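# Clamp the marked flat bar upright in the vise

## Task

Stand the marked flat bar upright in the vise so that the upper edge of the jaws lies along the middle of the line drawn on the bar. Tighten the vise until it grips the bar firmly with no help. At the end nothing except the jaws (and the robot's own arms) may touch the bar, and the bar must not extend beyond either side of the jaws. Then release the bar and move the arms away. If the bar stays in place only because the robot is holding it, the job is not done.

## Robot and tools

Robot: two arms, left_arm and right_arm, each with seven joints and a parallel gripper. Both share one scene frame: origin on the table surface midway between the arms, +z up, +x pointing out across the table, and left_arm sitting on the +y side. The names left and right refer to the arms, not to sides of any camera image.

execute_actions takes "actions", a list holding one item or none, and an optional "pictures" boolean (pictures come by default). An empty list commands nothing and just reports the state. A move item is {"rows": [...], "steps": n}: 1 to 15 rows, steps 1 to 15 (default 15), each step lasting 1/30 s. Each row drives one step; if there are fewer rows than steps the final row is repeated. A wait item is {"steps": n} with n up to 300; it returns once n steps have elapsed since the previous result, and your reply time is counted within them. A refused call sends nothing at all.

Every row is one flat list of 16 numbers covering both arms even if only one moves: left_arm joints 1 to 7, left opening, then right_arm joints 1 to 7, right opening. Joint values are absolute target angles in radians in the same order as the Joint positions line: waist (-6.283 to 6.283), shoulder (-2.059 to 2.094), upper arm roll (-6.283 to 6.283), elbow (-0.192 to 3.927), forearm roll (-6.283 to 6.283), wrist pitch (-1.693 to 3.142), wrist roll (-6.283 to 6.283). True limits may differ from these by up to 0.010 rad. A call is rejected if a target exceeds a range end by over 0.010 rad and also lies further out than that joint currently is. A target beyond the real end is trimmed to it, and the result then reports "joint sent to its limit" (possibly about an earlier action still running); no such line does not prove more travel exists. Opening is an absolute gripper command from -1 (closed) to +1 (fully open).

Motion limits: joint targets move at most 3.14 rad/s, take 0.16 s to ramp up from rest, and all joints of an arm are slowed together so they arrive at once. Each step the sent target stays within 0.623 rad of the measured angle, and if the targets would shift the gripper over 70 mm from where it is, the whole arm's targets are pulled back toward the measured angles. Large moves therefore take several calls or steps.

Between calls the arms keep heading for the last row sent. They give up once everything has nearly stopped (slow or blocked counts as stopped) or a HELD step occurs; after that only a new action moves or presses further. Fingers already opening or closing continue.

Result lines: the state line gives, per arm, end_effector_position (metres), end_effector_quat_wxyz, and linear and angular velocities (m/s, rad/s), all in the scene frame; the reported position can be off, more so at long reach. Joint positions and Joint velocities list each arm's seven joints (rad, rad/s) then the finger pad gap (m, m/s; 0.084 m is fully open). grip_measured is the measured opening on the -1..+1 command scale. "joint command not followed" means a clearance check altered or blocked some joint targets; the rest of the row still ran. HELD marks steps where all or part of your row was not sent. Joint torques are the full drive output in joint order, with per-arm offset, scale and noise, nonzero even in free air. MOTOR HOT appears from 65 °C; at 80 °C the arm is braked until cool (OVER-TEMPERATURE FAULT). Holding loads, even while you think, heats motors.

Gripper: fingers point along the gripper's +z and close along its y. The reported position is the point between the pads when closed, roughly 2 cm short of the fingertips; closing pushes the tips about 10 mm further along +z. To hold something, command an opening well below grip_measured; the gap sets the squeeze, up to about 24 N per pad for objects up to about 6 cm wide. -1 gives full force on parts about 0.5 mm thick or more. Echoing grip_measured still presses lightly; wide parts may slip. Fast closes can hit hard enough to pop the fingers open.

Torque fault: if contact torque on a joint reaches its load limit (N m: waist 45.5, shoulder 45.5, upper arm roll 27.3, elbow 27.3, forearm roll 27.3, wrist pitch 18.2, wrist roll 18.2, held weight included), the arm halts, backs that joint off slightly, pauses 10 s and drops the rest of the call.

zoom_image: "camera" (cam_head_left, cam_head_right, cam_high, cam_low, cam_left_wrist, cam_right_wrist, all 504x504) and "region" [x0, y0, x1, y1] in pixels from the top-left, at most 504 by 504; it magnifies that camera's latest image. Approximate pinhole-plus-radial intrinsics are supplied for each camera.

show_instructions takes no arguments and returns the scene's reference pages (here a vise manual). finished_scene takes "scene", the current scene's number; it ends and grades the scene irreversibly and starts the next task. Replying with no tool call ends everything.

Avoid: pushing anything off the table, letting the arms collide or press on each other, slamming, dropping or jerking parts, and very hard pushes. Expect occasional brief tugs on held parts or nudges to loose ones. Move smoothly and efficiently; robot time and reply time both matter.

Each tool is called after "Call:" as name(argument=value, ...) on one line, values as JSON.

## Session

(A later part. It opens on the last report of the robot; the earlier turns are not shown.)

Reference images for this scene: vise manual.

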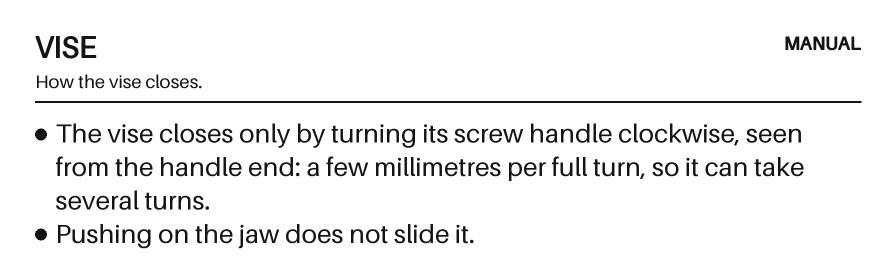

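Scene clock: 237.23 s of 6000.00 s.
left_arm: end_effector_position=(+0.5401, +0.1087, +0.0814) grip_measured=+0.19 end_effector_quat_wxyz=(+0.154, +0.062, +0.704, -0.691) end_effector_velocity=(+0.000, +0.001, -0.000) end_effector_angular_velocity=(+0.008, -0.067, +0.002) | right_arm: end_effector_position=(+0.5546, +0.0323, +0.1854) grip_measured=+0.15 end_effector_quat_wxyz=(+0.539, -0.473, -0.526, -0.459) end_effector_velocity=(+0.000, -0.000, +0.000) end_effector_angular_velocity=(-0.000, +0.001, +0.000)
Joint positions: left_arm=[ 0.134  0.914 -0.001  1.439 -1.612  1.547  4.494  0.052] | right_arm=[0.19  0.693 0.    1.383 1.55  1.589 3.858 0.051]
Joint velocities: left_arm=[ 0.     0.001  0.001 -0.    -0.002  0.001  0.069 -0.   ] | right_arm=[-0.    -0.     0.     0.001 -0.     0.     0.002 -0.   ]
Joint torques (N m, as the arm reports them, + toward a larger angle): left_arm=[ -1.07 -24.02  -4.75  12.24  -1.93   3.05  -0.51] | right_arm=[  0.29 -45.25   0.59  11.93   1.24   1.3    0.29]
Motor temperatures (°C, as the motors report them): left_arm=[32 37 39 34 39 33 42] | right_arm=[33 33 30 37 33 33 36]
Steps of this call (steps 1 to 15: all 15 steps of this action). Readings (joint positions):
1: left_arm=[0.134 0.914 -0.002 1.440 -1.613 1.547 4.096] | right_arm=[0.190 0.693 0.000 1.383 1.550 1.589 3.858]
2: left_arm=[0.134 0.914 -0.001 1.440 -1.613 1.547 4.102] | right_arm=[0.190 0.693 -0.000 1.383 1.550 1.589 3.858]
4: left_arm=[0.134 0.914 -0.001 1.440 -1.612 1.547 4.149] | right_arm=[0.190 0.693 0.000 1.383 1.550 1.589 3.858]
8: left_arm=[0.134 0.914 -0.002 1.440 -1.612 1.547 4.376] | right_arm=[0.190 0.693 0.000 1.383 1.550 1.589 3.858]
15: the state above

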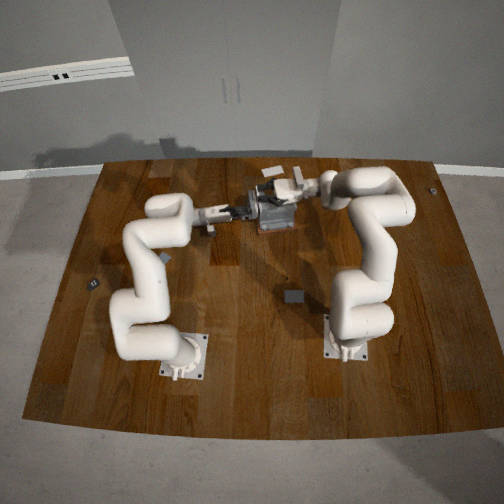

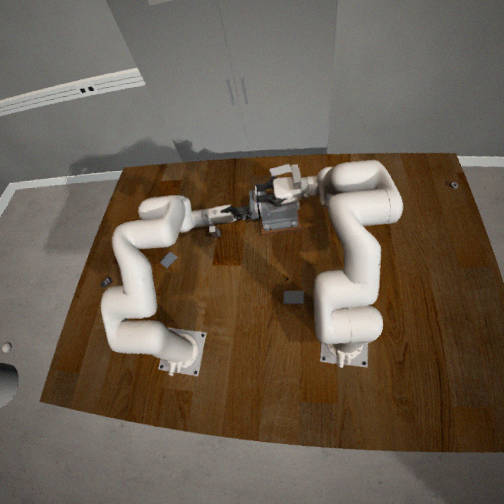

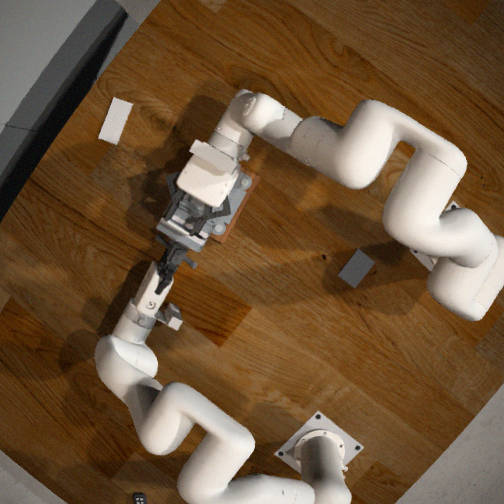

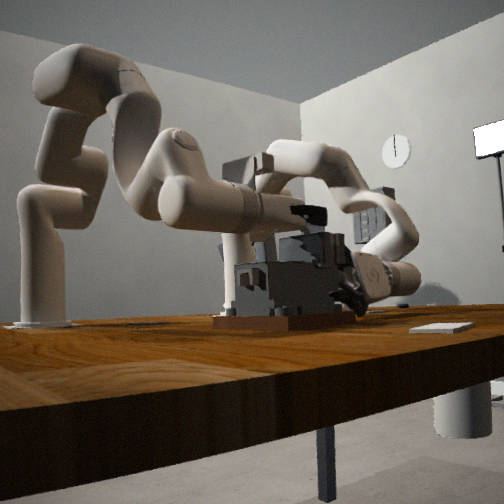

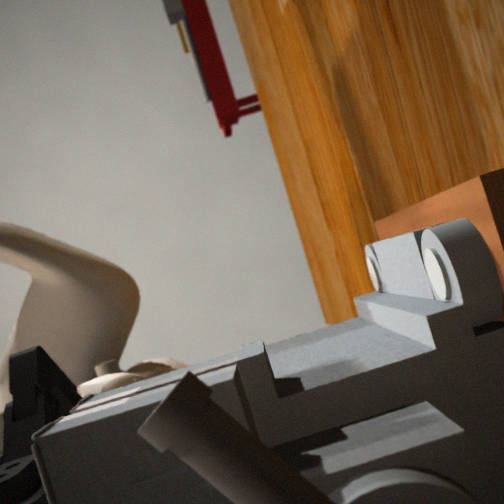

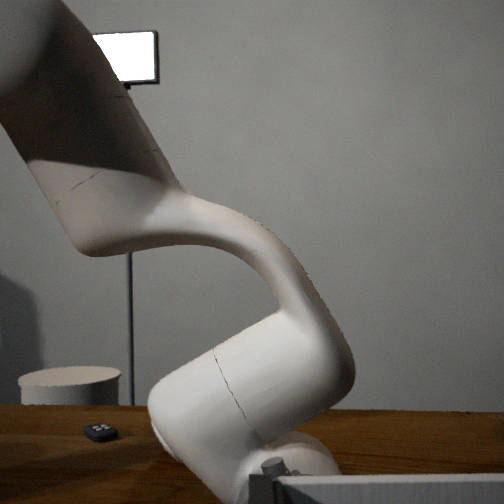

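Re-index: back to 4.1, retract, rotate to 0.95, re-engage.

Call:
execute_actions(actions=[{"rows":[[0.135,0.9143,0,1.4394,-1.6124,1.5465,4.1,0.2,0.19,0.6934,0,1.3828,1.55,1.5892,3.858,-0.6],[0.135,0.9143,0,1.4394,-1.6124,1.5465,4.1,0.2,0.19,0.6934,0,1.3828,1.55,1.5892,3.858,-0.6],[0.135,0.9143,0,1.4394,-1.6124,1.5465,4.1,0.2,0.19,0.6934,0,1.3828,1.55,1.5892,3.858,-0.6],[0.18,0.9143,0,1.4394,-1.573,1.569,4.1,0.2,0.19,0.6934,0,1.3828,1.55,1.5892,3.858,-0.6],[0.18,0.9143,0,1.4394,-1.573,1.569,4.1,0.2,0.19,0.6934,0,1.3828,1.55,1.5892,3.858,-0.6],[0.18,0.9143,0,1.4394,-1.573,1.569,4.1,0.2,0.19,0.6934,0,1.3828,1.55,1.5892,3.858,-0.6],[0.223,0.9143,0,1.4394,-1.536,1.591,4.1,0.2,0.19,0.6934,0,1.3828,1.55,1.5892,3.858,-0.6]]}], pictures=false)

Call:
execute_actions(actions=[{"rows":[[0.223,0.9143,0,1.4394,-1.536,1.591,0.95,0.2,0.19,0.6934,0,1.3828,1.55,1.5892,3.858,-0.6]]}], pictures=false)

Call:
execute_actions(actions=[{"steps":28}], pictures=false)

Call:
execute_actions(actions=[{"rows":[[0.19,0.9143,0,1.4394,-1.565,1.574,0.95,0.2,0.19,0.6934,0,1.3828,1.55,1.5892,3.858,-0.6],[0.19,0.9143,0,1.4394,-1.565,1.574,0.95,0.2,0.19,0.6934,0,1.3828,1.55,1.5892,3.858,-0.6],[0.19,0.9143,0,1.4394,-1.565,1.574,0.95,0.2,0.19,0.6934,0,1.3828,1.55,1.5892,3.858,-0.6],[0.158,0.9143,0,1.4394,-1.592,1.558,0.95,0.2,0.19,0.6934,0,1.3828,1.55,1.5892,3.858,-0.6],[0.158,0.9143,0,1.4394,-1.592,1.558,0.95,0.2,0.19,0.6934,0,1.3828,1.55,1.5892,3.858,-0.6],[0.158,0.9143,0,1.4394,-1.592,1.558,0.95,0.2,0.19,0.6934,0,1.3828,1.55,1.5892,3.858,-0.6],[0.135,0.9143,0,1.4394,-1.6124,1.5465,0.95,0.2,0.19,0.6934,0,1.3828,1.55,1.5892,3.858,-0.6]]}], pictures=false)

Call:
execute_actions(actions=[{"rows":[[0.135,0.9143,0,1.4394,-1.6124,1.5465,1.7,0.2,0.19,0.6934,0,1.3828,1.55,1.5892,3.858,-0.6]]}], pictures=false)

Call:
execute_actions(actions=[{"rows":[[0.135,0.9143,0,1.4394,-1.6124,1.5465,2.1,0.2,0.19,0.6934,0,1.3828,1.55,1.5892,3.858,-0.6]]}], pictures=false)

Scene clock: 257.80 s of 6000.00 s.
left_arm: end_effector_position=(+0.5363, +0.1562, +0.0798) grip_measured=+0.19 end_effector_quat_wxyz=(+0.021, -0.079, +0.704, -0.705) end_effector_velocity=(-0.020, -0.032, +0.015) end_effector_angular_velocity=(-0.079, +0.063, -0.094) | right_arm: end_effector_position=(+0.5546, +0.0323, +0.1854) grip_measured=+0.15 end_effector_quat_wxyz=(+0.539, -0.473, -0.526, -0.459) end_effector_velocity=(+0.001, -0.001, +0.001) end_effector_angular_velocity=(+0.000, -0.002, -0.001)
Joint positions: left_arm=[ 0.222  0.914  0.005  1.44  -1.54   1.588  4.106  0.052] | right_arm=[ 0.19   0.693 -0.     1.383  1.55   1.589  3.858  0.051]
Joint velocities: left_arm=[ 0.017  0.001 -0.073 -0.005  0.053  0.044 -0.069 -0.   ] | right_arm=[-0.001 -0.    -0.     0.002 -0.    -0.     0.    -0.   ]
Joint torques (N m, as the arm reports them, + toward a larger angle): left_arm=[ -4.46 -22.23  -6.39  10.82  -1.43   2.36  -0.3 ] | right_arm=[ -0.29 -45.06   0.7   11.92   1.07   1.1    0.22]
Motor temperatures (°C, as the motors report them): left_arm=[32 37 39 35 39 33 42] | right_arm=[33 33 30 37 33 33 36]
Steps of this call (steps 1 to 15: the robot went on to your last target; steps 16 to 602: nothing new was sent; steps 603 to 617: all 15 steps of this action). Readings (joint positions):
603: left_arm=[0.135 0.914 0.000 1.439 -1.612 1.546 4.500] | right_arm=[0.190 0.693 -0.000 1.383 1.550 1.589 3.858]
604: left_arm=[0.135 0.914 0.000 1.439 -1.612 1.546 4.496] | right_arm=[0.190 0.693 -0.000 1.383 1.550 1.589 3.858]
606: left_arm=[0.135 0.914 0.001 1.440 -1.613 1.546 4.450] | right_arm=[0.190 0.693 -0.000 1.383 1.550 1.589 3.858]
610: left_arm=[0.147 0.913 -0.002 1.441 -1.601 1.554 4.224] | right_arm=[0.190 0.693 -0.000 1.383 1.550 1.589 3.858]
617: the state above

Scene clock: 258.30 s of 6000.00 s.
left_arm: end_effector_position=(+0.5347, +0.1536, +0.0810) grip_measured=+0.19 end_effector_quat_wxyz=(+0.316, +0.397, -0.585, +0.632) end_effector_velocity=(+0.000, +0.001, +0.000) end_effector_angular_velocity=(-0.351, +2.641, +0.001) | right_arm: end_effector_position=(+0.5546, +0.0323, +0.1854) grip_measured=+0.15 end_effector_quat_wxyz=(+0.539, -0.473, -0.526, -0.459) end_effector_velocity=(-0.001, +0.001, -0.001) end_effector_angular_velocity=(+0.000, +0.001, +0.002)
Joint positions: left_arm=[ 0.223  0.914 -0.     1.439 -1.536  1.591  3.128  0.052] | right_arm=[0.19  0.693 0.    1.383 1.55  1.589 3.858 0.051]
Joint velocities: left_arm=[ 0.    -0.     0.001 -0.    -0.     0.001 -2.665  0.   ] | right_arm=[ 0.001 -0.     0.    -0.002 -0.     0.    -0.002  0.   ]
Joint torques (N m, as the arm reports them, + toward a larger angle): left_arm=[ -0.05 -22.66  -3.27  10.67  -1.76   2.5   -0.84] | right_arm=[ -0.76 -44.89   0.78  11.65   1.21   1.42   0.52]
Motor temperatures (°C, as the motors report them): left_arm=[32 37 39 35 39 33 42] | right_arm=[33 33 30 37 33 33 36]
Steps of this call (steps 1 to 15: all 15 steps of this action). Readings (joint positions):
1: left_arm=[0.222 0.914 0.002 1.439 -1.539 1.589 4.104] | right_arm=[0.190 0.693 -0.000 1.383 1.550 1.589 3.858]
2: left_arm=[0.222 0.914 0.000 1.439 -1.538 1.590 4.098] | right_arm=[0.190 0.693 0.000 1.383 1.550 1.589 3.858]
4: left_arm=[0.221 0.914 -0.002 1.439 -1.537 1.591 4.051] | right_arm=[0.190 0.693 -0.000 1.383 1.550 1.589 3.858]
8: left_arm=[0.222 0.914 -0.000 1.439 -1.536 1.591 3.764] | right_arm=[0.190 0.693 0.000 1.383 1.550 1.589 3.858]
15: the state above

Scene clock: 259.23 s of 6000.00 s.
left_arm: end_effector_position=(+0.5347, +0.1537, +0.0810) grip_measured=+0.19 end_effector_quat_wxyz=(+0.707, +0.703, +0.074, +0.019) end_effector_velocity=(+0.000, -0.000, +0.001) end_effector_angular_velocity=(-0.032, +0.236, -0.001) | right_arm: end_effector_position=(+0.5546, +0.0323, +0.1854) grip_measured=+0.15 end_effector_quat_wxyz=(+0.539, -0.473, -0.526, -0.459) end_effector_velocity=(-0.000, -0.000, -0.000) end_effector_angular_velocity=(-0.001, +0.003, -0.001)
Joint positions: left_arm=[ 0.223  0.914 -0.     1.439 -1.536  1.591  0.969  0.052] | right_arm=[ 0.19   0.693 -0.     1.383  1.55   1.589  3.858  0.051]
Joint velocities: left_arm=[-0.    -0.001 -0.001  0.001  0.001  0.    -0.24  -0.   ] | right_arm=[-0.001 -0.     0.    -0.001 -0.    -0.001  0.002 -0.   ]
Joint torques (N m, as the arm reports them, + toward a larger angle): left_arm=[ -0.53 -22.94  -3.44  11.23  -0.99   2.1   -0.11] | right_arm=[ -0.36 -45.55   0.65  11.65   1.3    1.37   0.25]
Motor temperatures (°C, as the motors report them): left_arm=[32 37 39 35 39 33 42] | right_arm=[33 33 30 37 33 33 36]
Steps of this call (steps 1 to 28: the robot went on to your last target). Readings (joint positions):
1: left_arm=[0.223 0.914 -0.000 1.439 -1.536 1.591 3.038] | right_arm=[0.190 0.693 0.000 1.383 1.550 1.589 3.858]
2: left_arm=[0.223 0.914 -0.000 1.439 -1.536 1.591 2.949] | right_arm=[0.190 0.693 0.000 1.383 1.550 1.589 3.858]
4: left_arm=[0.223 0.914 -0.000 1.439 -1.536 1.591 2.770] | right_arm=[0.190 0.693 0.000 1.383 1.550 1.589 3.858]
8: left_arm=[0.223 0.914 -0.000 1.439 -1.536 1.591 2.412] | right_arm=[0.190 0.693 0.000 1.383 1.550 1.589 3.858]
28: the state above

Scene clock: 259.73 s of 6000.00 s.
left_arm: end_effector_position=(+0.5402, +0.1105, +0.0810) grip_measured=+0.19 end_effector_quat_wxyz=(+0.707, +0.702, +0.080, +0.013) end_effector_velocity=(+0.009, +0.011, -0.007) end_effector_angular_velocity=(+0.025, +0.004, +0.040) | right_arm: end_effector_position=(+0.5546, +0.0323, +0.1854) grip_measured=+0.15 end_effector_quat_wxyz=(+0.539, -0.473, -0.526, -0.459) end_effector_velocity=(+0.001, -0.001, +0.001) end_effector_angular_velocity=(+0.000, -0.003, -0.002)
Joint positions: left_arm=[ 0.137  0.914 -0.     1.439 -1.61   1.548  0.95   0.052] | right_arm=[ 0.19   0.693 -0.     1.383  1.55   1.589  3.858  0.051]
Joint velocities: left_arm=[-0.008  0.001  0.026  0.001 -0.025 -0.021 -0.002  0.   ] | right_arm=[-0.002 -0.     0.     0.002  0.    -0.    -0.     0.   ]
Joint torques (N m, as the arm reports them, + toward a larger angle): left_arm=[  0.03 -22.92  -2.91  10.98  -1.4    2.17  -0.33] | right_arm=[ -0.21 -45.38   0.67  11.73   1.26   1.21   0.35]
Motor temperatures (°C, as the motors report them): left_arm=[32 37 39 35 39 33 42] | right_arm=[33 33 30 37 33 33 36]
Steps of this call (steps 1 to 15: all 15 steps of this action). Readings (joint positions):
1: left_arm=[0.223 0.914 0.000 1.439 -1.536 1.591 0.962] | right_arm=[0.190 0.693 -0.000 1.383 1.550 1.589 3.858]
2: left_arm=[0.221 0.914 0.001 1.439 -1.539 1.589 0.958] | right_arm=[0.190 0.693 -0.000 1.383 1.550 1.589 3.858]
4: left_arm=[0.208 0.914 0.002 1.440 -1.550 1.582 0.954] | right_arm=[0.190 0.693 0.000 1.383 1.550 1.589 3.858]
8: left_arm=[0.170 0.914 -0.001 1.439 -1.581 1.565 0.951] | right_arm=[0.190 0.693 0.000 1.383 1.550 1.589 3.858]
15: the state above

Scene clock: 260.23 s of 6000.00 s.
left_arm: end_effector_position=(+0.5404, +0.1100, +0.0807) grip_measured=+0.19 end_effector_quat_wxyz=(+0.657, +0.686, -0.172, +0.261) end_effector_velocity=(+0.000, -0.000, +0.000) end_effector_angular_velocity=(+0.052, -0.383, -0.001) | right_arm: end_effector_position=(+0.5546, +0.0323, +0.1854) grip_measured=+0.15 end_effector_quat_wxyz=(+0.539, -0.473, -0.526, -0.459) end_effector_velocity=(+0.000, -0.000, +0.000) end_effector_angular_velocity=(-0.000, +0.001, -0.001)
Joint positions: left_arm=[ 0.135  0.914  0.     1.439 -1.612  1.546  1.671  0.052] | right_arm=[0.19  0.693 0.    1.383 1.55  1.589 3.858 0.051]
Joint velocities: left_arm=[ 0.     0.    -0.001  0.001  0.001 -0.001  0.386  0.   ] | right_arm=[-0.001 -0.001  0.     0.    -0.    -0.     0.002 -0.   ]
Joint torques (N m, as the arm reports them, + toward a larger angle): left_arm=[ -0.42 -23.27  -2.86  11.22  -1.68   2.38  -0.73] | right_arm=[ -0.15 -45.15   0.7   11.83   1.22   1.27   0.36]
Motor temperatures (°C, as the motors report them): left_arm=[32 37 39 35 39 33 42] | right_arm=[33 33 30 37 33 33 36]
Steps of this call (steps 1 to 15: all 15 steps of this action). Readings (joint positions):
1: left_arm=[0.137 0.914 0.000 1.439 -1.611 1.547 0.950] | right_arm=[0.190 0.693 0.000 1.383 1.550 1.589 3.858]
2: left_arm=[0.136 0.914 0.001 1.439 -1.611 1.547 0.954] | right_arm=[0.190 0.693 -0.000 1.383 1.550 1.589 3.858]
4: left_arm=[0.136 0.914 0.001 1.439 -1.612 1.547 1.000] | right_arm=[0.190 0.693 -0.000 1.383 1.550 1.589 3.858]
8: left_arm=[0.135 0.914 0.000 1.439 -1.612 1.547 1.286] | right_arm=[0.190 0.693 0.000 1.383 1.550 1.589 3.858]
15: the state above

Scene clock: 260.73 s of 6000.00 s.
left_arm: end_effector_position=(+0.5404, +0.1099, +0.0808) grip_measured=+0.19 end_effector_quat_wxyz=(+0.587, +0.634, -0.312, +0.394) end_effector_velocity=(-0.000, -0.001, +0.000) end_effector_angular_velocity=(+0.010, -0.070, -0.001) | right_arm: end_effector_position=(+0.5546, +0.0323, +0.1854) grip_measured=+0.15 end_effector_quat_wxyz=(+0.539, -0.473, -0.526, -0.459) end_effector_velocity=(+0.000, +0.001, +0.001) end_effector_angular_velocity=(+0.000, -0.003, +0.001)
Joint positions: left_arm=[ 0.135  0.914 -0.     1.439 -1.612  1.546  2.094  0.052] | right_arm=[ 0.19   0.693 -0.     1.383  1.55   1.589  3.858  0.051]
Joint velocities: left_arm=[-0.002 -0.    -0.    -0.    -0.    -0.     0.07  -0.   ] | right_arm=[ 0.001  0.     0.     0.002 -0.    -0.    -0.001 -0.   ]
Joint torques (N m, as the arm reports them, + toward a larger angle): left_arm=[ -0.35 -23.4   -3.28  11.58  -1.39   2.6    0.  ] | right_arm=[ -0.37 -45.2    0.53  11.83   0.98   1.3    0.25]
Motor temperatures (°C, as the motors report them): left_arm=[32 37 39 35 39 33 42] | right_arm=[33 33 30 37 33 33 36]
Steps of this call (steps 1 to 15: all 15 steps of this action). Readings (joint positions):
1: left_arm=[0.135 0.914 0.000 1.439 -1.612 1.546 1.682] | right_arm=[0.190 0.693 -0.000 1.383 1.550 1.589 3.858]
2: left_arm=[0.135 0.914 0.000 1.439 -1.612 1.546 1.692] | right_arm=[0.190 0.693 -0.000 1.383 1.550 1.589 3.858]
4: left_arm=[0.135 0.914 0.000 1.439 -1.612 1.546 1.745] | right_arm=[0.190 0.693 -0.000 1.383 1.550 1.589 3.858]
8: left_arm=[0.135 0.914 -0.000 1.439 -1.612 1.546 1.975] | right_arm=[0.190 0.693 -0.000 1.383 1.550 1.589 3.858]
15: the state above

Call:
execute_actions(actions=[{"rows":[[0.134,0.9143,0,1.4394,-1.6133,1.546,2.5,0.2,0.19,0.6934,0,1.3828,1.55,1.5892,3.858,-0.6]]}], pictures=false)

Call:
execute_actions(actions=[{"rows":[[0.134,0.9143,0,1.4394,-1.6133,1.546,2.9,0.2,0.19,0.6934,0,1.3828,1.55,1.5892,3.858,-0.6]]}])

Call:
zoom_image(camera="cam_high", region=[150,205,220,255])

Scene clock: 265.33 s of 6000.00 s.
left_arm: end_effector_position=(+0.5406, +0.1096, +0.0809) grip_measured=+0.19 end_effector_quat_wxyz=(+0.497, +0.560, -0.432, +0.503) end_effector_velocity=(+0.001, +0.001, +0.000) end_effector_angular_velocity=(+0.009, -0.069, +0.002) | right_arm: end_effector_position=(+0.5546, +0.0323, +0.1854) grip_measured=+0.15 end_effector_quat_wxyz=(+0.539, -0.473, -0.526, -0.459) end_effector_velocity=(-0.000, +0.000, +0.000) end_effector_angular_velocity=(+0.000, -0.001, +0.000)
Joint positions: left_arm=[ 0.134  0.914  0.     1.439 -1.613  1.546  2.494  0.052] | right_arm=[ 0.19   0.693 -0.     1.383  1.55   1.589  3.858  0.051]
Joint velocities: left_arm=[ 0.001 -0.    -0.     0.    -0.001 -0.001  0.069  0.   ] | right_arm=[-0.    -0.     0.    -0.    -0.     0.    -0.001 -0.   ]
Joint torques (N m, as the arm reports them, + toward a larger angle): left_arm=[ -0.22 -23.49  -3.69  12.11  -1.86   2.15  -0.11] | right_arm=[ -0.2  -45.09   0.71  11.77   1.4    1.23   0.44]
Motor temperatures (°C, as the motors report them): left_arm=[32 37 39 35 39 33 42] | right_arm=[33 33 30 37 33 33 36]
Steps of this call (steps 1 to 15: the robot went on to your last target; steps 16 to 123: nothing new was sent; steps 124 to 138: all 15 steps of this action). Readings (joint positions):
124: left_arm=[0.135 0.914 0.000 1.439 -1.612 1.546 2.100] | right_arm=[0.190 0.693 -0.000 1.383 1.550 1.589 3.858]
125: left_arm=[0.135 0.914 0.000 1.439 -1.612 1.546 2.104] | right_arm=[0.190 0.693 0.000 1.383 1.550 1.589 3.858]
127: left_arm=[0.135 0.914 0.000 1.439 -1.613 1.546 2.150] | right_arm=[0.190 0.693 0.000 1.383 1.550 1.589 3.858]
131: left_arm=[0.134 0.914 0.000 1.439 -1.613 1.546 2.376] | right_arm=[0.190 0.693 0.000 1.383 1.550 1.589 3.858]
138: the state above

Scene clock: 265.83 s of 6000.00 s.
left_arm: end_effector_position=(+0.5406, +0.1094, +0.0810) grip_measured=+0.19 end_effector_quat_wxyz=(+0.388, +0.463, -0.535, +0.591) end_effector_velocity=(-0.000, -0.001, +0.000) end_effector_angular_velocity=(+0.009, -0.070, -0.001) | right_arm: end_effector_position=(+0.5546, +0.0323, +0.1854) grip_measured=+0.15 end_effector_quat_wxyz=(+0.539, -0.473, -0.526, -0.459) end_effector_velocity=(-0.000, +0.000, +0.001) end_effector_angular_velocity=(+0.000, -0.000, +0.001)
Joint positions: left_arm=[ 0.134  0.914 -0.     1.439 -1.613  1.546  2.894  0.052] | right_arm=[ 0.19   0.693 -0.     1.383  1.55   1.589  3.858  0.051]
Joint velocities: left_arm=[-0.001 -0.     0.    -0.    -0.     0.     0.07  -0.   ] | right_arm=[ 0.001 -0.     0.     0.001 -0.     0.     0.001 -0.   ]
Joint torques (N m, as the arm reports them, + toward a larger angle): left_arm=[  0.21 -23.51  -3.64  11.75  -1.73   2.27  -0.26] | right_arm=[ -0.44 -45.53   0.63  11.61   1.13   1.37   0.39]
Motor temperatures (°C, as the motors report them): left_arm=[32 37 39 35 39 33 42] | right_arm=[33 33 30 37 33 33 36]
Steps of this call (steps 1 to 15: all 15 steps of this action). Readings (joint positions):
1: left_arm=[0.134 0.914 0.000 1.439 -1.613 1.546 2.496] | right_arm=[0.190 0.693 -0.000 1.383 1.550 1.589 3.858]
2: left_arm=[0.134 0.914 0.000 1.439 -1.613 1.546 2.502] | right_arm=[0.190 0.693 0.000 1.383 1.550 1.589 3.858]
4: left_arm=[0.134 0.914 0.000 1.439 -1.613 1.546 2.549] | right_arm=[0.190 0.693 -0.000 1.383 1.550 1.589 3.858]
8: left_arm=[0.134 0.914 0.000 1.439 -1.613 1.546 2.776] | right_arm=[0.190 0.693 0.000 1.383 1.550 1.589 3.858]
15: the state above

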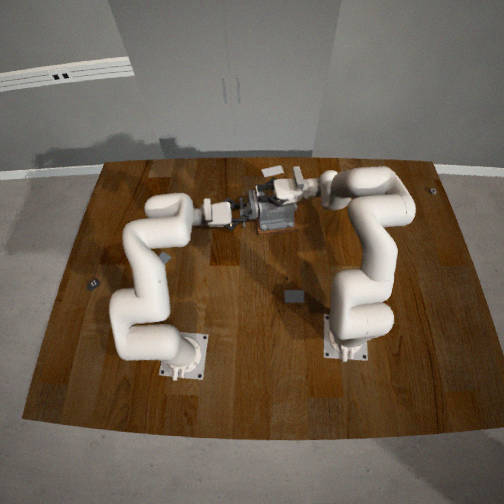

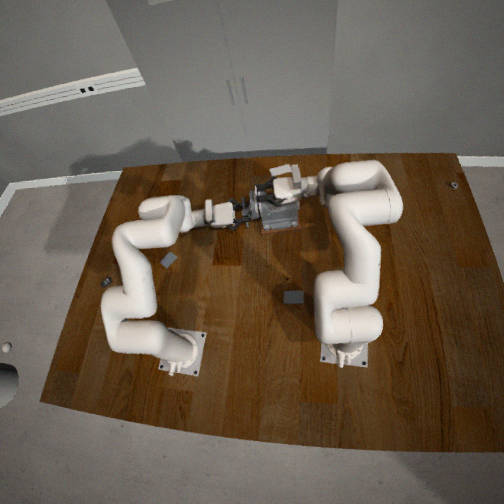

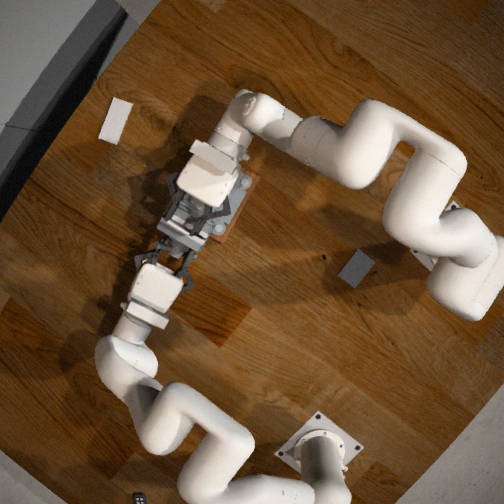

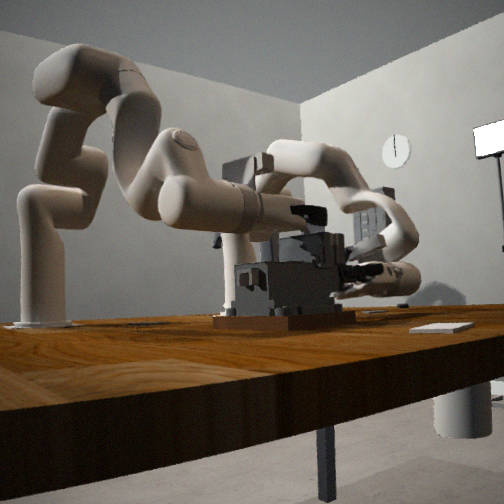

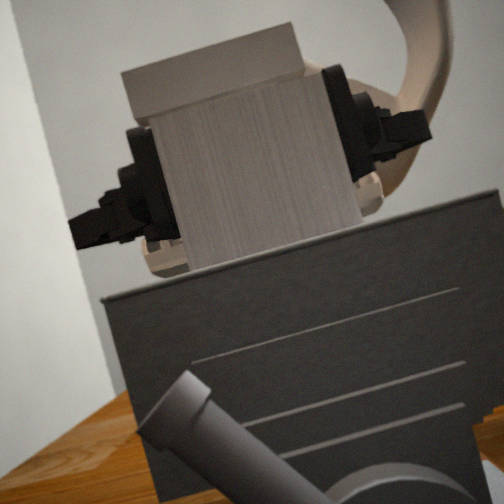

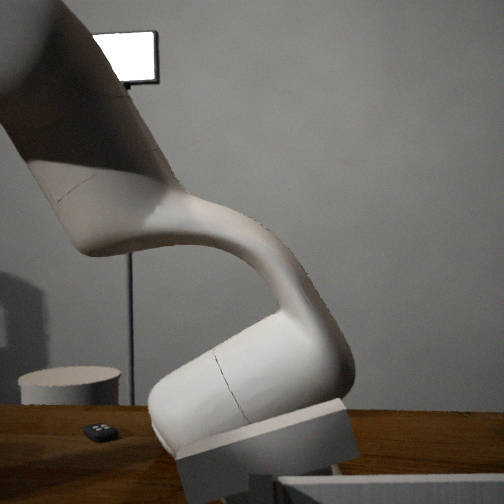

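Region (150, 205, 220, 255) of cam_high's 504x504 image, scaled by 7.200, with more detail than that image has; it fills the top 360 rows of this view, and the rest is white.

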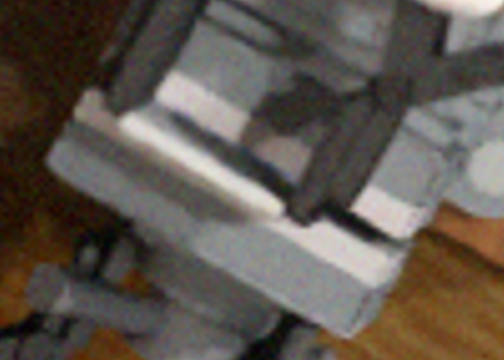

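Call:
execute_actions(actions=[{"rows":[[0.133,0.9143,0,1.4394,-1.614,1.5455,3.3,0.2,0.19,0.6929,0,1.3827,1.55,1.5892,3.8584,-0.6]]}], pictures=false)

Call:
execute_actions(actions=[{"rows":[[0.133,0.9143,0,1.4394,-1.614,1.5455,3.7,0.2,0.19,0.6929,0,1.3827,1.55,1.5892,3.8584,-0.6]]}], pictures=false)

Scene clock: 270.93 s of 6000.00 s.
left_arm: end_effector_position=(+0.5406, +0.1090, +0.0809) grip_measured=+0.19 end_effector_quat_wxyz=(-0.262, -0.347, +0.616, -0.657) end_effector_velocity=(+0.000, +0.001, +0.000) end_effector_angular_velocity=(+0.009, -0.069, +0.001) | right_arm: end_effector_position=(+0.5546, +0.0323, +0.1856) grip_measured=+0.15 end_effector_quat_wxyz=(+0.539, -0.473, -0.526, -0.459) end_effector_velocity=(-0.000, +0.001, +0.000) end_effector_angular_velocity=(-0.000, +0.001, +0.001)
Joint positions: left_arm=[ 0.133  0.914  0.     1.439 -1.614  1.546  3.294  0.052] | right_arm=[ 0.19   0.693 -0.     1.383  1.55   1.589  3.858  0.051]
Joint velocities: left_arm=[ 0.001 -0.    -0.     0.     0.     0.     0.069  0.   ] | right_arm=[ 0.001 -0.001  0.     0.001 -0.    -0.     0.002  0.   ]
Joint torques (N m, as the arm reports them, + toward a larger angle): left_arm=[ -0.32 -22.87  -3.73  11.61  -2.14   2.03  -0.18] | right_arm=[ -0.72 -45.39   0.59  11.78   1.26   1.19   0.36]
Motor temperatures (°C, as the motors report them): left_arm=[32 37 39 35 39 33 42] | right_arm=[33 33 30 37 33 33 36]
Steps of this call (steps 1 to 15: the robot went on to your last target; steps 16 to 138: nothing new was sent; steps 139 to 153: all 15 steps of this action). Readings (joint positions):
139: left_arm=[0.134 0.914 -0.000 1.439 -1.613 1.546 2.900] | right_arm=[0.190 0.693 0.000 1.383 1.550 1.589 3.858]
140: left_arm=[0.134 0.914 0.000 1.439 -1.613 1.546 2.904] | right_arm=[0.190 0.693 -0.000 1.383 1.550 1.589 3.858]
142: left_arm=[0.134 0.914 0.000 1.439 -1.613 1.546 2.950] | right_arm=[0.190 0.693 -0.000 1.383 1.550 1.589 3.858]
146: left_arm=[0.133 0.914 0.000 1.439 -1.614 1.546 3.176] | right_arm=[0.190 0.693 0.000 1.383 1.550 1.589 3.858]
153: the state above

Scene clock: 271.43 s of 6000.00 s.
left_arm: end_effector_position=(+0.5405, +0.1088, +0.0809) grip_measured=+0.19 end_effector_quat_wxyz=(-0.127, -0.218, +0.673, -0.696) end_effector_velocity=(-0.000, -0.000, +0.000) end_effector_angular_velocity=(+0.009, -0.070, -0.001) | right_arm: end_effector_position=(+0.5546, +0.0323, +0.1856) grip_measured=+0.15 end_effector_quat_wxyz=(+0.539, -0.473, -0.526, -0.459) end_effector_velocity=(-0.000, +0.001, +0.000) end_effector_angular_velocity=(-0.000, -0.002, +0.001)
Joint positions: left_arm=[ 0.133  0.914 -0.     1.439 -1.614  1.545  3.694  0.052] | right_arm=[ 0.19   0.693 -0.     1.383  1.55   1.589  3.858  0.051]
Joint velocities: left_arm=[-0.   -0.   -0.   -0.    0.    0.    0.07 -0.  ] | right_arm=[ 0.001 -0.    -0.     0.001  0.    -0.    -0.001  0.   ]
Joint torques (N m, as the arm reports them, + toward a larger angle): left_arm=[ -0.49 -23.34  -3.52  11.89  -1.71   2.2   -0.04] | right_arm=[ -0.44 -45.66   0.73  11.8    1.2    1.32   0.49]
Motor temperatures (°C, as the motors report them): left_arm=[32 37 39 35 39 33 42] | right_arm=[33 33 30 37 33 33 36]
Steps of this call (steps 1 to 15: all 15 steps of this action). Readings (joint positions):
1: left_arm=[0.133 0.914 0.000 1.439 -1.614 1.546 3.296] | right_arm=[0.190 0.693 -0.000 1.383 1.550 1.589 3.858]
2: left_arm=[0.133 0.914 0.000 1.439 -1.614 1.546 3.302] | right_arm=[0.190 0.693 -0.000 1.383 1.550 1.589 3.858]
4: left_arm=[0.133 0.914 0.000 1.439 -1.614 1.546 3.349] | right_arm=[0.190 0.693 0.000 1.383 1.550 1.589 3.858]
8: left_arm=[0.133 0.914 -0.000 1.439 -1.614 1.545 3.576] | right_arm=[0.190 0.693 -0.000 1.383 1.550 1.589 3.858]
15: the state above

Call:
execute_actions(actions=[{"rows":[[0.133,0.9143,0,1.4394,-1.614,1.5455,4.1,0.2,0.19,0.6929,0,1.3827,1.55,1.5892,3.8584,-0.6]]}], pictures=false)

Call:
execute_actions(actions=[{"rows":[[0.133,0.9143,0,1.4394,-1.614,1.5455,4.5,0.2,0.19,0.6929,0,1.3827,1.55,1.5892,3.8584,-0.6]]}], pictures=false)

Scene clock: 276.80 s of 6000.00 s.
left_arm: end_effector_position=(+0.5405, +0.1089, +0.0809) grip_measured=+0.19 end_effector_quat_wxyz=(+0.014, -0.080, +0.703, -0.707) end_effector_velocity=(-0.000, -0.001, +0.000) end_effector_angular_velocity=(+0.009, -0.069, -0.002) | right_arm: end_effector_position=(+0.5546, +0.0324, +0.1856) grip_measured=+0.15 end_effector_quat_wxyz=(+0.539, -0.473, -0.526, -0.459) end_effector_velocity=(+0.000, -0.000, +0.000) end_effector_angular_velocity=(+0.000, -0.002, -0.000)
Joint positions: left_arm=[ 0.133  0.914 -0.     1.439 -1.614  1.545  4.094  0.052] | right_arm=[0.19  0.693 0.    1.383 1.55  1.589 3.858 0.051]
Joint velocities: left_arm=[-0.001 -0.     0.     0.     0.     0.001  0.07  -0.   ] | right_arm=[-0.    -0.001  0.    -0.    -0.    -0.    -0.001  0.   ]
Joint torques (N m, as the arm reports them, + toward a larger angle): left_arm=[  0.35 -23.52  -2.88  11.67  -1.93   1.98   0.02] | right_arm=[ -0.36 -45.44   0.76  11.95   0.99   1.4    0.3 ]
Motor temperatures (°C, as the motors report them): left_arm=[32 37 39 35 39 33 42] | right_arm=[33 33 30 37 33 33 36]
Steps of this call (steps 1 to 15: the robot went on to your last target; steps 16 to 146: nothing new was sent; steps 147 to 161: all 15 steps of this action). Readings (joint positions):
147: left_arm=[0.133 0.914 -0.000 1.439 -1.614 1.546 3.700] | right_arm=[0.190 0.693 -0.000 1.383 1.550 1.589 3.858]
148: left_arm=[0.133 0.914 -0.000 1.439 -1.614 1.546 3.704] | right_arm=[0.190 0.693 -0.000 1.383 1.550 1.589 3.858]
150: left_arm=[0.133 0.914 -0.000 1.439 -1.614 1.546 3.750] | right_arm=[0.190 0.693 -0.000 1.383 1.550 1.589 3.858]
154: left_arm=[0.133 0.914 -0.000 1.439 -1.614 1.546 3.976] | right_arm=[0.190 0.693 0.000 1.383 1.550 1.589 3.858]
161: the state above

Scene clock: 277.30 s of 6000.00 s.
left_arm: end_effector_position=(+0.5405, +0.1089, +0.0809) grip_measured=+0.19 end_effector_quat_wxyz=(+0.154, +0.061, +0.705, -0.690) end_effector_velocity=(+0.000, -0.000, -0.000) end_effector_angular_velocity=(+0.009, -0.068, +0.000) | right_arm: end_effector_position=(+0.5546, +0.0324, +0.1856) grip_measured=+0.15 end_effector_quat_wxyz=(+0.539, -0.473, -0.526, -0.459) end_effector_velocity=(+0.000, +0.000, +0.000) end_effector_angular_velocity=(-0.000, -0.000, +0.000)
Joint positions: left_arm=[ 0.133  0.914 -0.     1.439 -1.614  1.545  4.494  0.052] | right_arm=[0.19  0.693 0.    1.383 1.55  1.589 3.858 0.051]
Joint velocities: left_arm=[-0.001 -0.     0.    -0.    -0.    -0.001  0.069 -0.   ] | right_arm=[ 0.     0.     0.     0.001  0.    -0.     0.    -0.   ]
Joint torques (N m, as the arm reports them, + toward a larger angle): left_arm=[  0.31 -22.94  -2.61  11.38  -1.73   2.18  -0.13] | right_arm=[ -0.63 -45.5    0.63  11.71   1.26   1.11   0.3 ]
Motor temperatures (°C, as the motors report them): left_arm=[32 37 39 35 39 33 42] | right_arm=[33 33 30 37 33 33 36]
Steps of this call (steps 1 to 15: all 15 steps of this action). Readings (joint positions):
1: left_arm=[0.133 0.914 -0.000 1.439 -1.614 1.545 4.096] | right_arm=[0.190 0.693 0.000 1.383 1.550 1.589 3.858]
2: left_arm=[0.133 0.914 -0.000 1.439 -1.614 1.545 4.102] | right_arm=[0.190 0.693 0.000 1.383 1.550 1.589 3.858]
4: left_arm=[0.133 0.914 -0.000 1.439 -1.614 1.545 4.149] | right_arm=[0.190 0.693 0.000 1.383 1.550 1.589 3.858]
8: left_arm=[0.133 0.914 -0.000 1.439 -1.614 1.545 4.375] | right_arm=[0.190 0.693 0.000 1.383 1.550 1.589 3.858]
15: the state above

Re-index again, inspecting the line from the tilted pose on the way.

Call:
execute_actions(actions=[{"rows":[[0.135,0.9143,0,1.4394,-1.6124,1.5465,4.1,0.2,0.19,0.6929,0,1.3827,1.55,1.5892,3.8584,-0.6],[0.135,0.9143,0,1.4394,-1.6124,1.5465,4.1,0.2,0.19,0.6929,0,1.3827,1.55,1.5892,3.8584,-0.6],[0.135,0.9143,0,1.4394,-1.6124,1.5465,4.1,0.2,0.19,0.6929,0,1.3827,1.55,1.5892,3.8584,-0.6],[0.18,0.9143,0,1.4394,-1.573,1.569,4.1,0.2,0.19,0.6929,0,1.3827,1.55,1.5892,3.8584,-0.6],[0.18,0.9143,0,1.4394,-1.573,1.569,4.1,0.2,0.19,0.6929,0,1.3827,1.55,1.5892,3.8584,-0.6],[0.18,0.9143,0,1.4394,-1.573,1.569,4.1,0.2,0.19,0.6929,0,1.3827,1.55,1.5892,3.8584,-0.6],[0.223,0.9143,0,1.4394,-1.536,1.591,4.1,0.2,0.19,0.6929,0,1.3827,1.55,1.5892,3.8584,-0.6]]}], pictures=false)

Call:
execute_actions(actions=[{"rows":[[0.223,0.884,0,1.4334,-1.536,1.591,2.6,0.2,0.19,0.6929,0,1.3827,1.55,1.5892,3.8584,-0.6]]}], pictures=false)

Call:
execute_actions(actions=[{"steps":16}])

Call:
zoom_image(camera="cam_left_wrist", region=[200,240,500,330])

Scene clock: 287.70 s of 6000.00 s.
left_arm: end_effector_position=(+0.5363, +0.1561, +0.0798) grip_measured=+0.19 end_effector_quat_wxyz=(+0.020, -0.078, +0.704, -0.705) end_effector_velocity=(-0.021, -0.034, +0.016) end_effector_angular_velocity=(-0.082, +0.063, -0.098) | right_arm: end_effector_position=(+0.5546, +0.0323, +0.1856) grip_measured=+0.15 end_effector_quat_wxyz=(+0.539, -0.473, -0.526, -0.459) end_effector_velocity=(-0.000, +0.001, +0.000) end_effector_angular_velocity=(+0.001, -0.001, +0.001)
Joint positions: left_arm=[ 0.222  0.914  0.005  1.44  -1.54   1.588  4.106  0.052] | right_arm=[0.19  0.693 0.    1.383 1.55  1.589 3.858 0.051]
Joint velocities: left_arm=[ 0.015  0.001 -0.073 -0.004  0.052  0.046 -0.07  -0.   ] | right_arm=[ 0.001  0.     0.     0.001  0.     0.    -0.001  0.   ]
Joint torques (N m, as the arm reports them, + toward a larger angle): left_arm=[ -3.62 -22.61  -6.09  10.56  -1.63   2.5   -0.14] | right_arm=[ -1.14 -45.45   0.04  11.58   1.33   1.18   0.35]
Motor temperatures (°C, as the motors report them): left_arm=[32 37 39 35 39 33 42] | right_arm=[33 33 30 37 33 33 36]
Steps of this call (steps 1 to 15: the robot went on to your last target; steps 16 to 297: nothing new was sent; steps 298 to 312: all 15 steps of this action). Readings (joint positions):
298: left_arm=[0.133 0.914 -0.000 1.439 -1.614 1.546 4.500] | right_arm=[0.190 0.693 -0.000 1.383 1.550 1.589 3.858]
299: left_arm=[0.133 0.914 0.000 1.439 -1.614 1.546 4.496] | right_arm=[0.190 0.693 -0.000 1.383 1.550 1.589 3.858]
301: left_arm=[0.133 0.914 0.000 1.440 -1.614 1.546 4.450] | right_arm=[0.190 0.693 -0.000 1.383 1.550 1.589 3.858]
305: left_arm=[0.146 0.914 -0.002 1.441 -1.601 1.554 4.224] | right_arm=[0.190 0.693 -0.000 1.383 1.550 1.589 3.858]
312: the state above

Scene clock: 288.20 s of 6000.00 s.
left_arm: end_effector_position=(+0.5381, +0.1542, +0.0952) grip_measured=+0.19 end_effector_quat_wxyz=(+0.309, +0.390, -0.590, +0.636) end_effector_velocity=(-0.002, +0.002, -0.001) end_effector_angular_velocity=(-0.349, +2.648, +0.006) | right_arm: end_effector_position=(+0.5546, +0.0323, +0.1856) grip_measured=+0.15 end_effector_quat_wxyz=(+0.539, -0.473, -0.526, -0.459) end_effector_velocity=(-0.000, +0.000, -0.000) end_effector_angular_velocity=(-0.000, +0.001, +0.000)
Joint positions: left_arm=[ 0.223  0.885 -0.     1.434 -1.536  1.591  3.128  0.052] | right_arm=[0.19  0.693 0.    1.383 1.55  1.589 3.858 0.051]
Joint velocities: left_arm=[ 0.002 -0.005  0.002 -0.011  0.001 -0.002 -2.666  0.   ] | right_arm=[ 0.    -0.    -0.    -0.001 -0.     0.     0.001 -0.   ]
Joint torques (N m, as the arm reports them, + toward a larger angle): left_arm=[ -0.11 -22.65  -3.15  11.01  -1.38   2.24  -0.13] | right_arm=[ -0.24 -45.33   0.52  11.48   1.47   1.25   0.37]
Motor temperatures (°C, as the motors report them): left_arm=[32 37 39 35 39 33 42] | right_arm=[33 33 30 37 33 33 36]
Steps of this call (steps 1 to 15: all 15 steps of this action). Readings (joint positions):
1: left_arm=[0.222 0.914 0.002 1.439 -1.539 1.589 4.104] | right_arm=[0.190 0.693 0.000 1.383 1.550 1.589 3.858]
2: left_arm=[0.222 0.914 0.000 1.439 -1.538 1.590 4.098] | right_arm=[0.190 0.693 0.000 1.383 1.550 1.589 3.858]
4: left_arm=[0.221 0.912 -0.002 1.438 -1.537 1.591 4.051] | right_arm=[0.190 0.693 -0.000 1.383 1.550 1.589 3.858]
8: left_arm=[0.222 0.899 -0.000 1.436 -1.536 1.591 3.764] | right_arm=[0.190 0.693 0.000 1.383 1.550 1.589 3.858]
15: the state above

Scene clock: 288.73 s of 6000.00 s.
left_arm: end_effector_position=(+0.5382, +0.1543, +0.0955) grip_measured=+0.19 end_effector_quat_wxyz=(+0.463, +0.530, -0.468, +0.534) end_effector_velocity=(+0.000, +0.001, +0.000) end_effector_angular_velocity=(-0.002, +0.015, +0.001) | right_arm: end_effector_position=(+0.5546, +0.0323, +0.1856) grip_measured=+0.15 end_effector_quat_wxyz=(+0.539, -0.473, -0.526, -0.459) end_effector_velocity=(+0.001, +0.000, +0.001) end_effector_angular_velocity=(+0.000, -0.001, -0.000)
Joint positions: left_arm=[ 0.223  0.884 -0.     1.433 -1.536  1.591  2.602  0.052] | right_arm=[0.19  0.693 0.    1.383 1.55  1.589 3.858 0.051]
Joint velocities: left_arm=[ 0.001 -0.     0.     0.     0.     0.001 -0.015 -0.   ] | right_arm=[ 0.     0.    -0.     0.002  0.    -0.     0.001 -0.   ]
Joint torques (N m, as the arm reports them, + toward a larger angle): left_arm=[ -0.85 -22.63  -3.19  11.12  -1.16   2.2   -0.38] | right_arm=[ -0.98 -45.6    0.48  11.83   1.27   1.21   0.36]
Motor temperatures (°C, as the motors report them): left_arm=[32 37 39 35 39 33 42] | right_arm=[33 33 30 37 33 33 36]
Steps of this call (steps 1 to 16: the robot went on to your last target). Readings (joint positions):
1: left_arm=[0.223 0.885 -0.000 1.434 -1.536 1.591 3.038] | right_arm=[0.190 0.693 0.000 1.383 1.550 1.589 3.858]
2: left_arm=[0.223 0.885 -0.000 1.433 -1.536 1.591 2.951] | right_arm=[0.190 0.693 0.000 1.383 1.550 1.589 3.858]
4: left_arm=[0.223 0.884 -0.000 1.433 -1.536 1.591 2.796] | right_arm=[0.190 0.693 -0.000 1.383 1.550 1.589 3.858]
8: left_arm=[0.223 0.884 0.000 1.433 -1.536 1.591 2.636] | right_arm=[0.190 0.693 -0.000 1.383 1.550 1.589 3.858]
16: the state above

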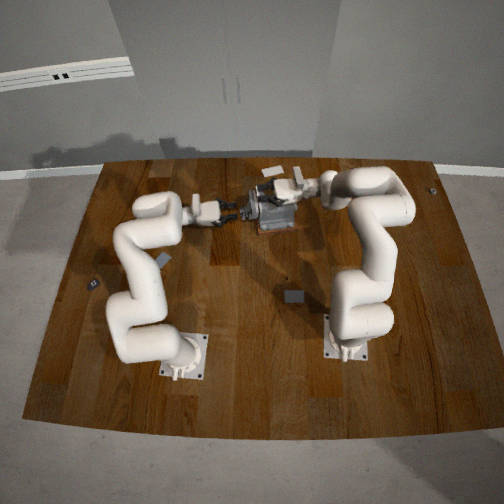

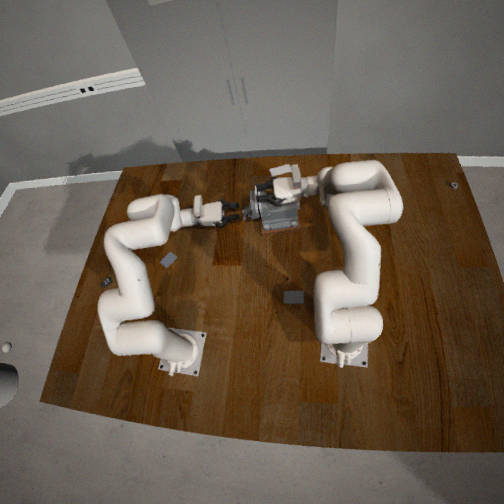

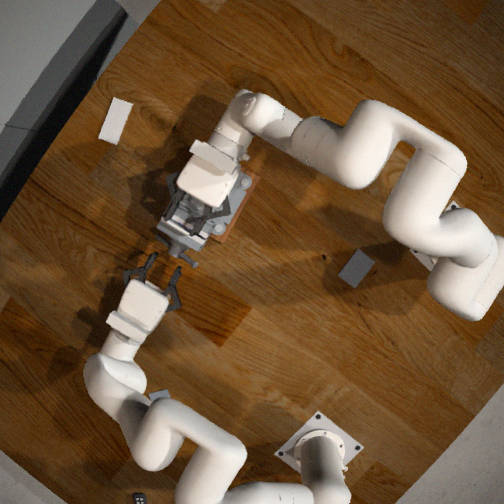

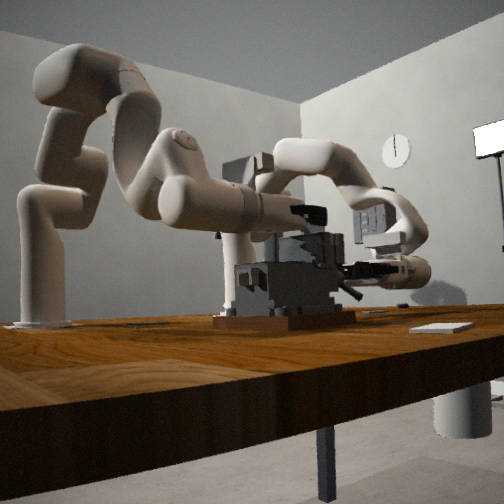

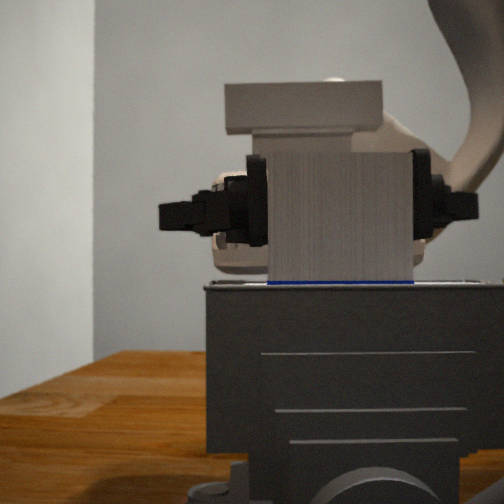

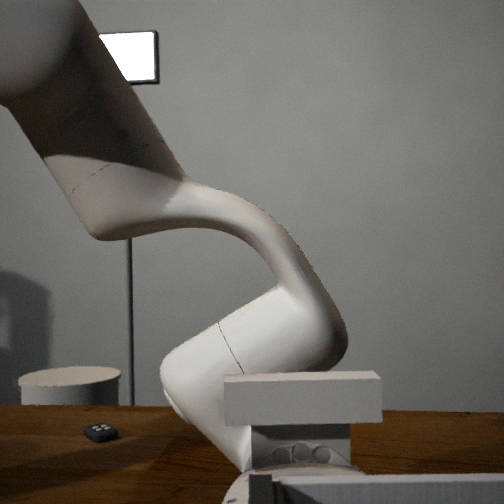

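Region (200, 240, 500, 330) of cam_left_wrist's 504x504 image, scaled by 1.680, with more detail than that image has; it fills the top 151 rows of this view, and the rest is white.

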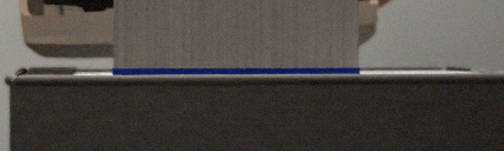

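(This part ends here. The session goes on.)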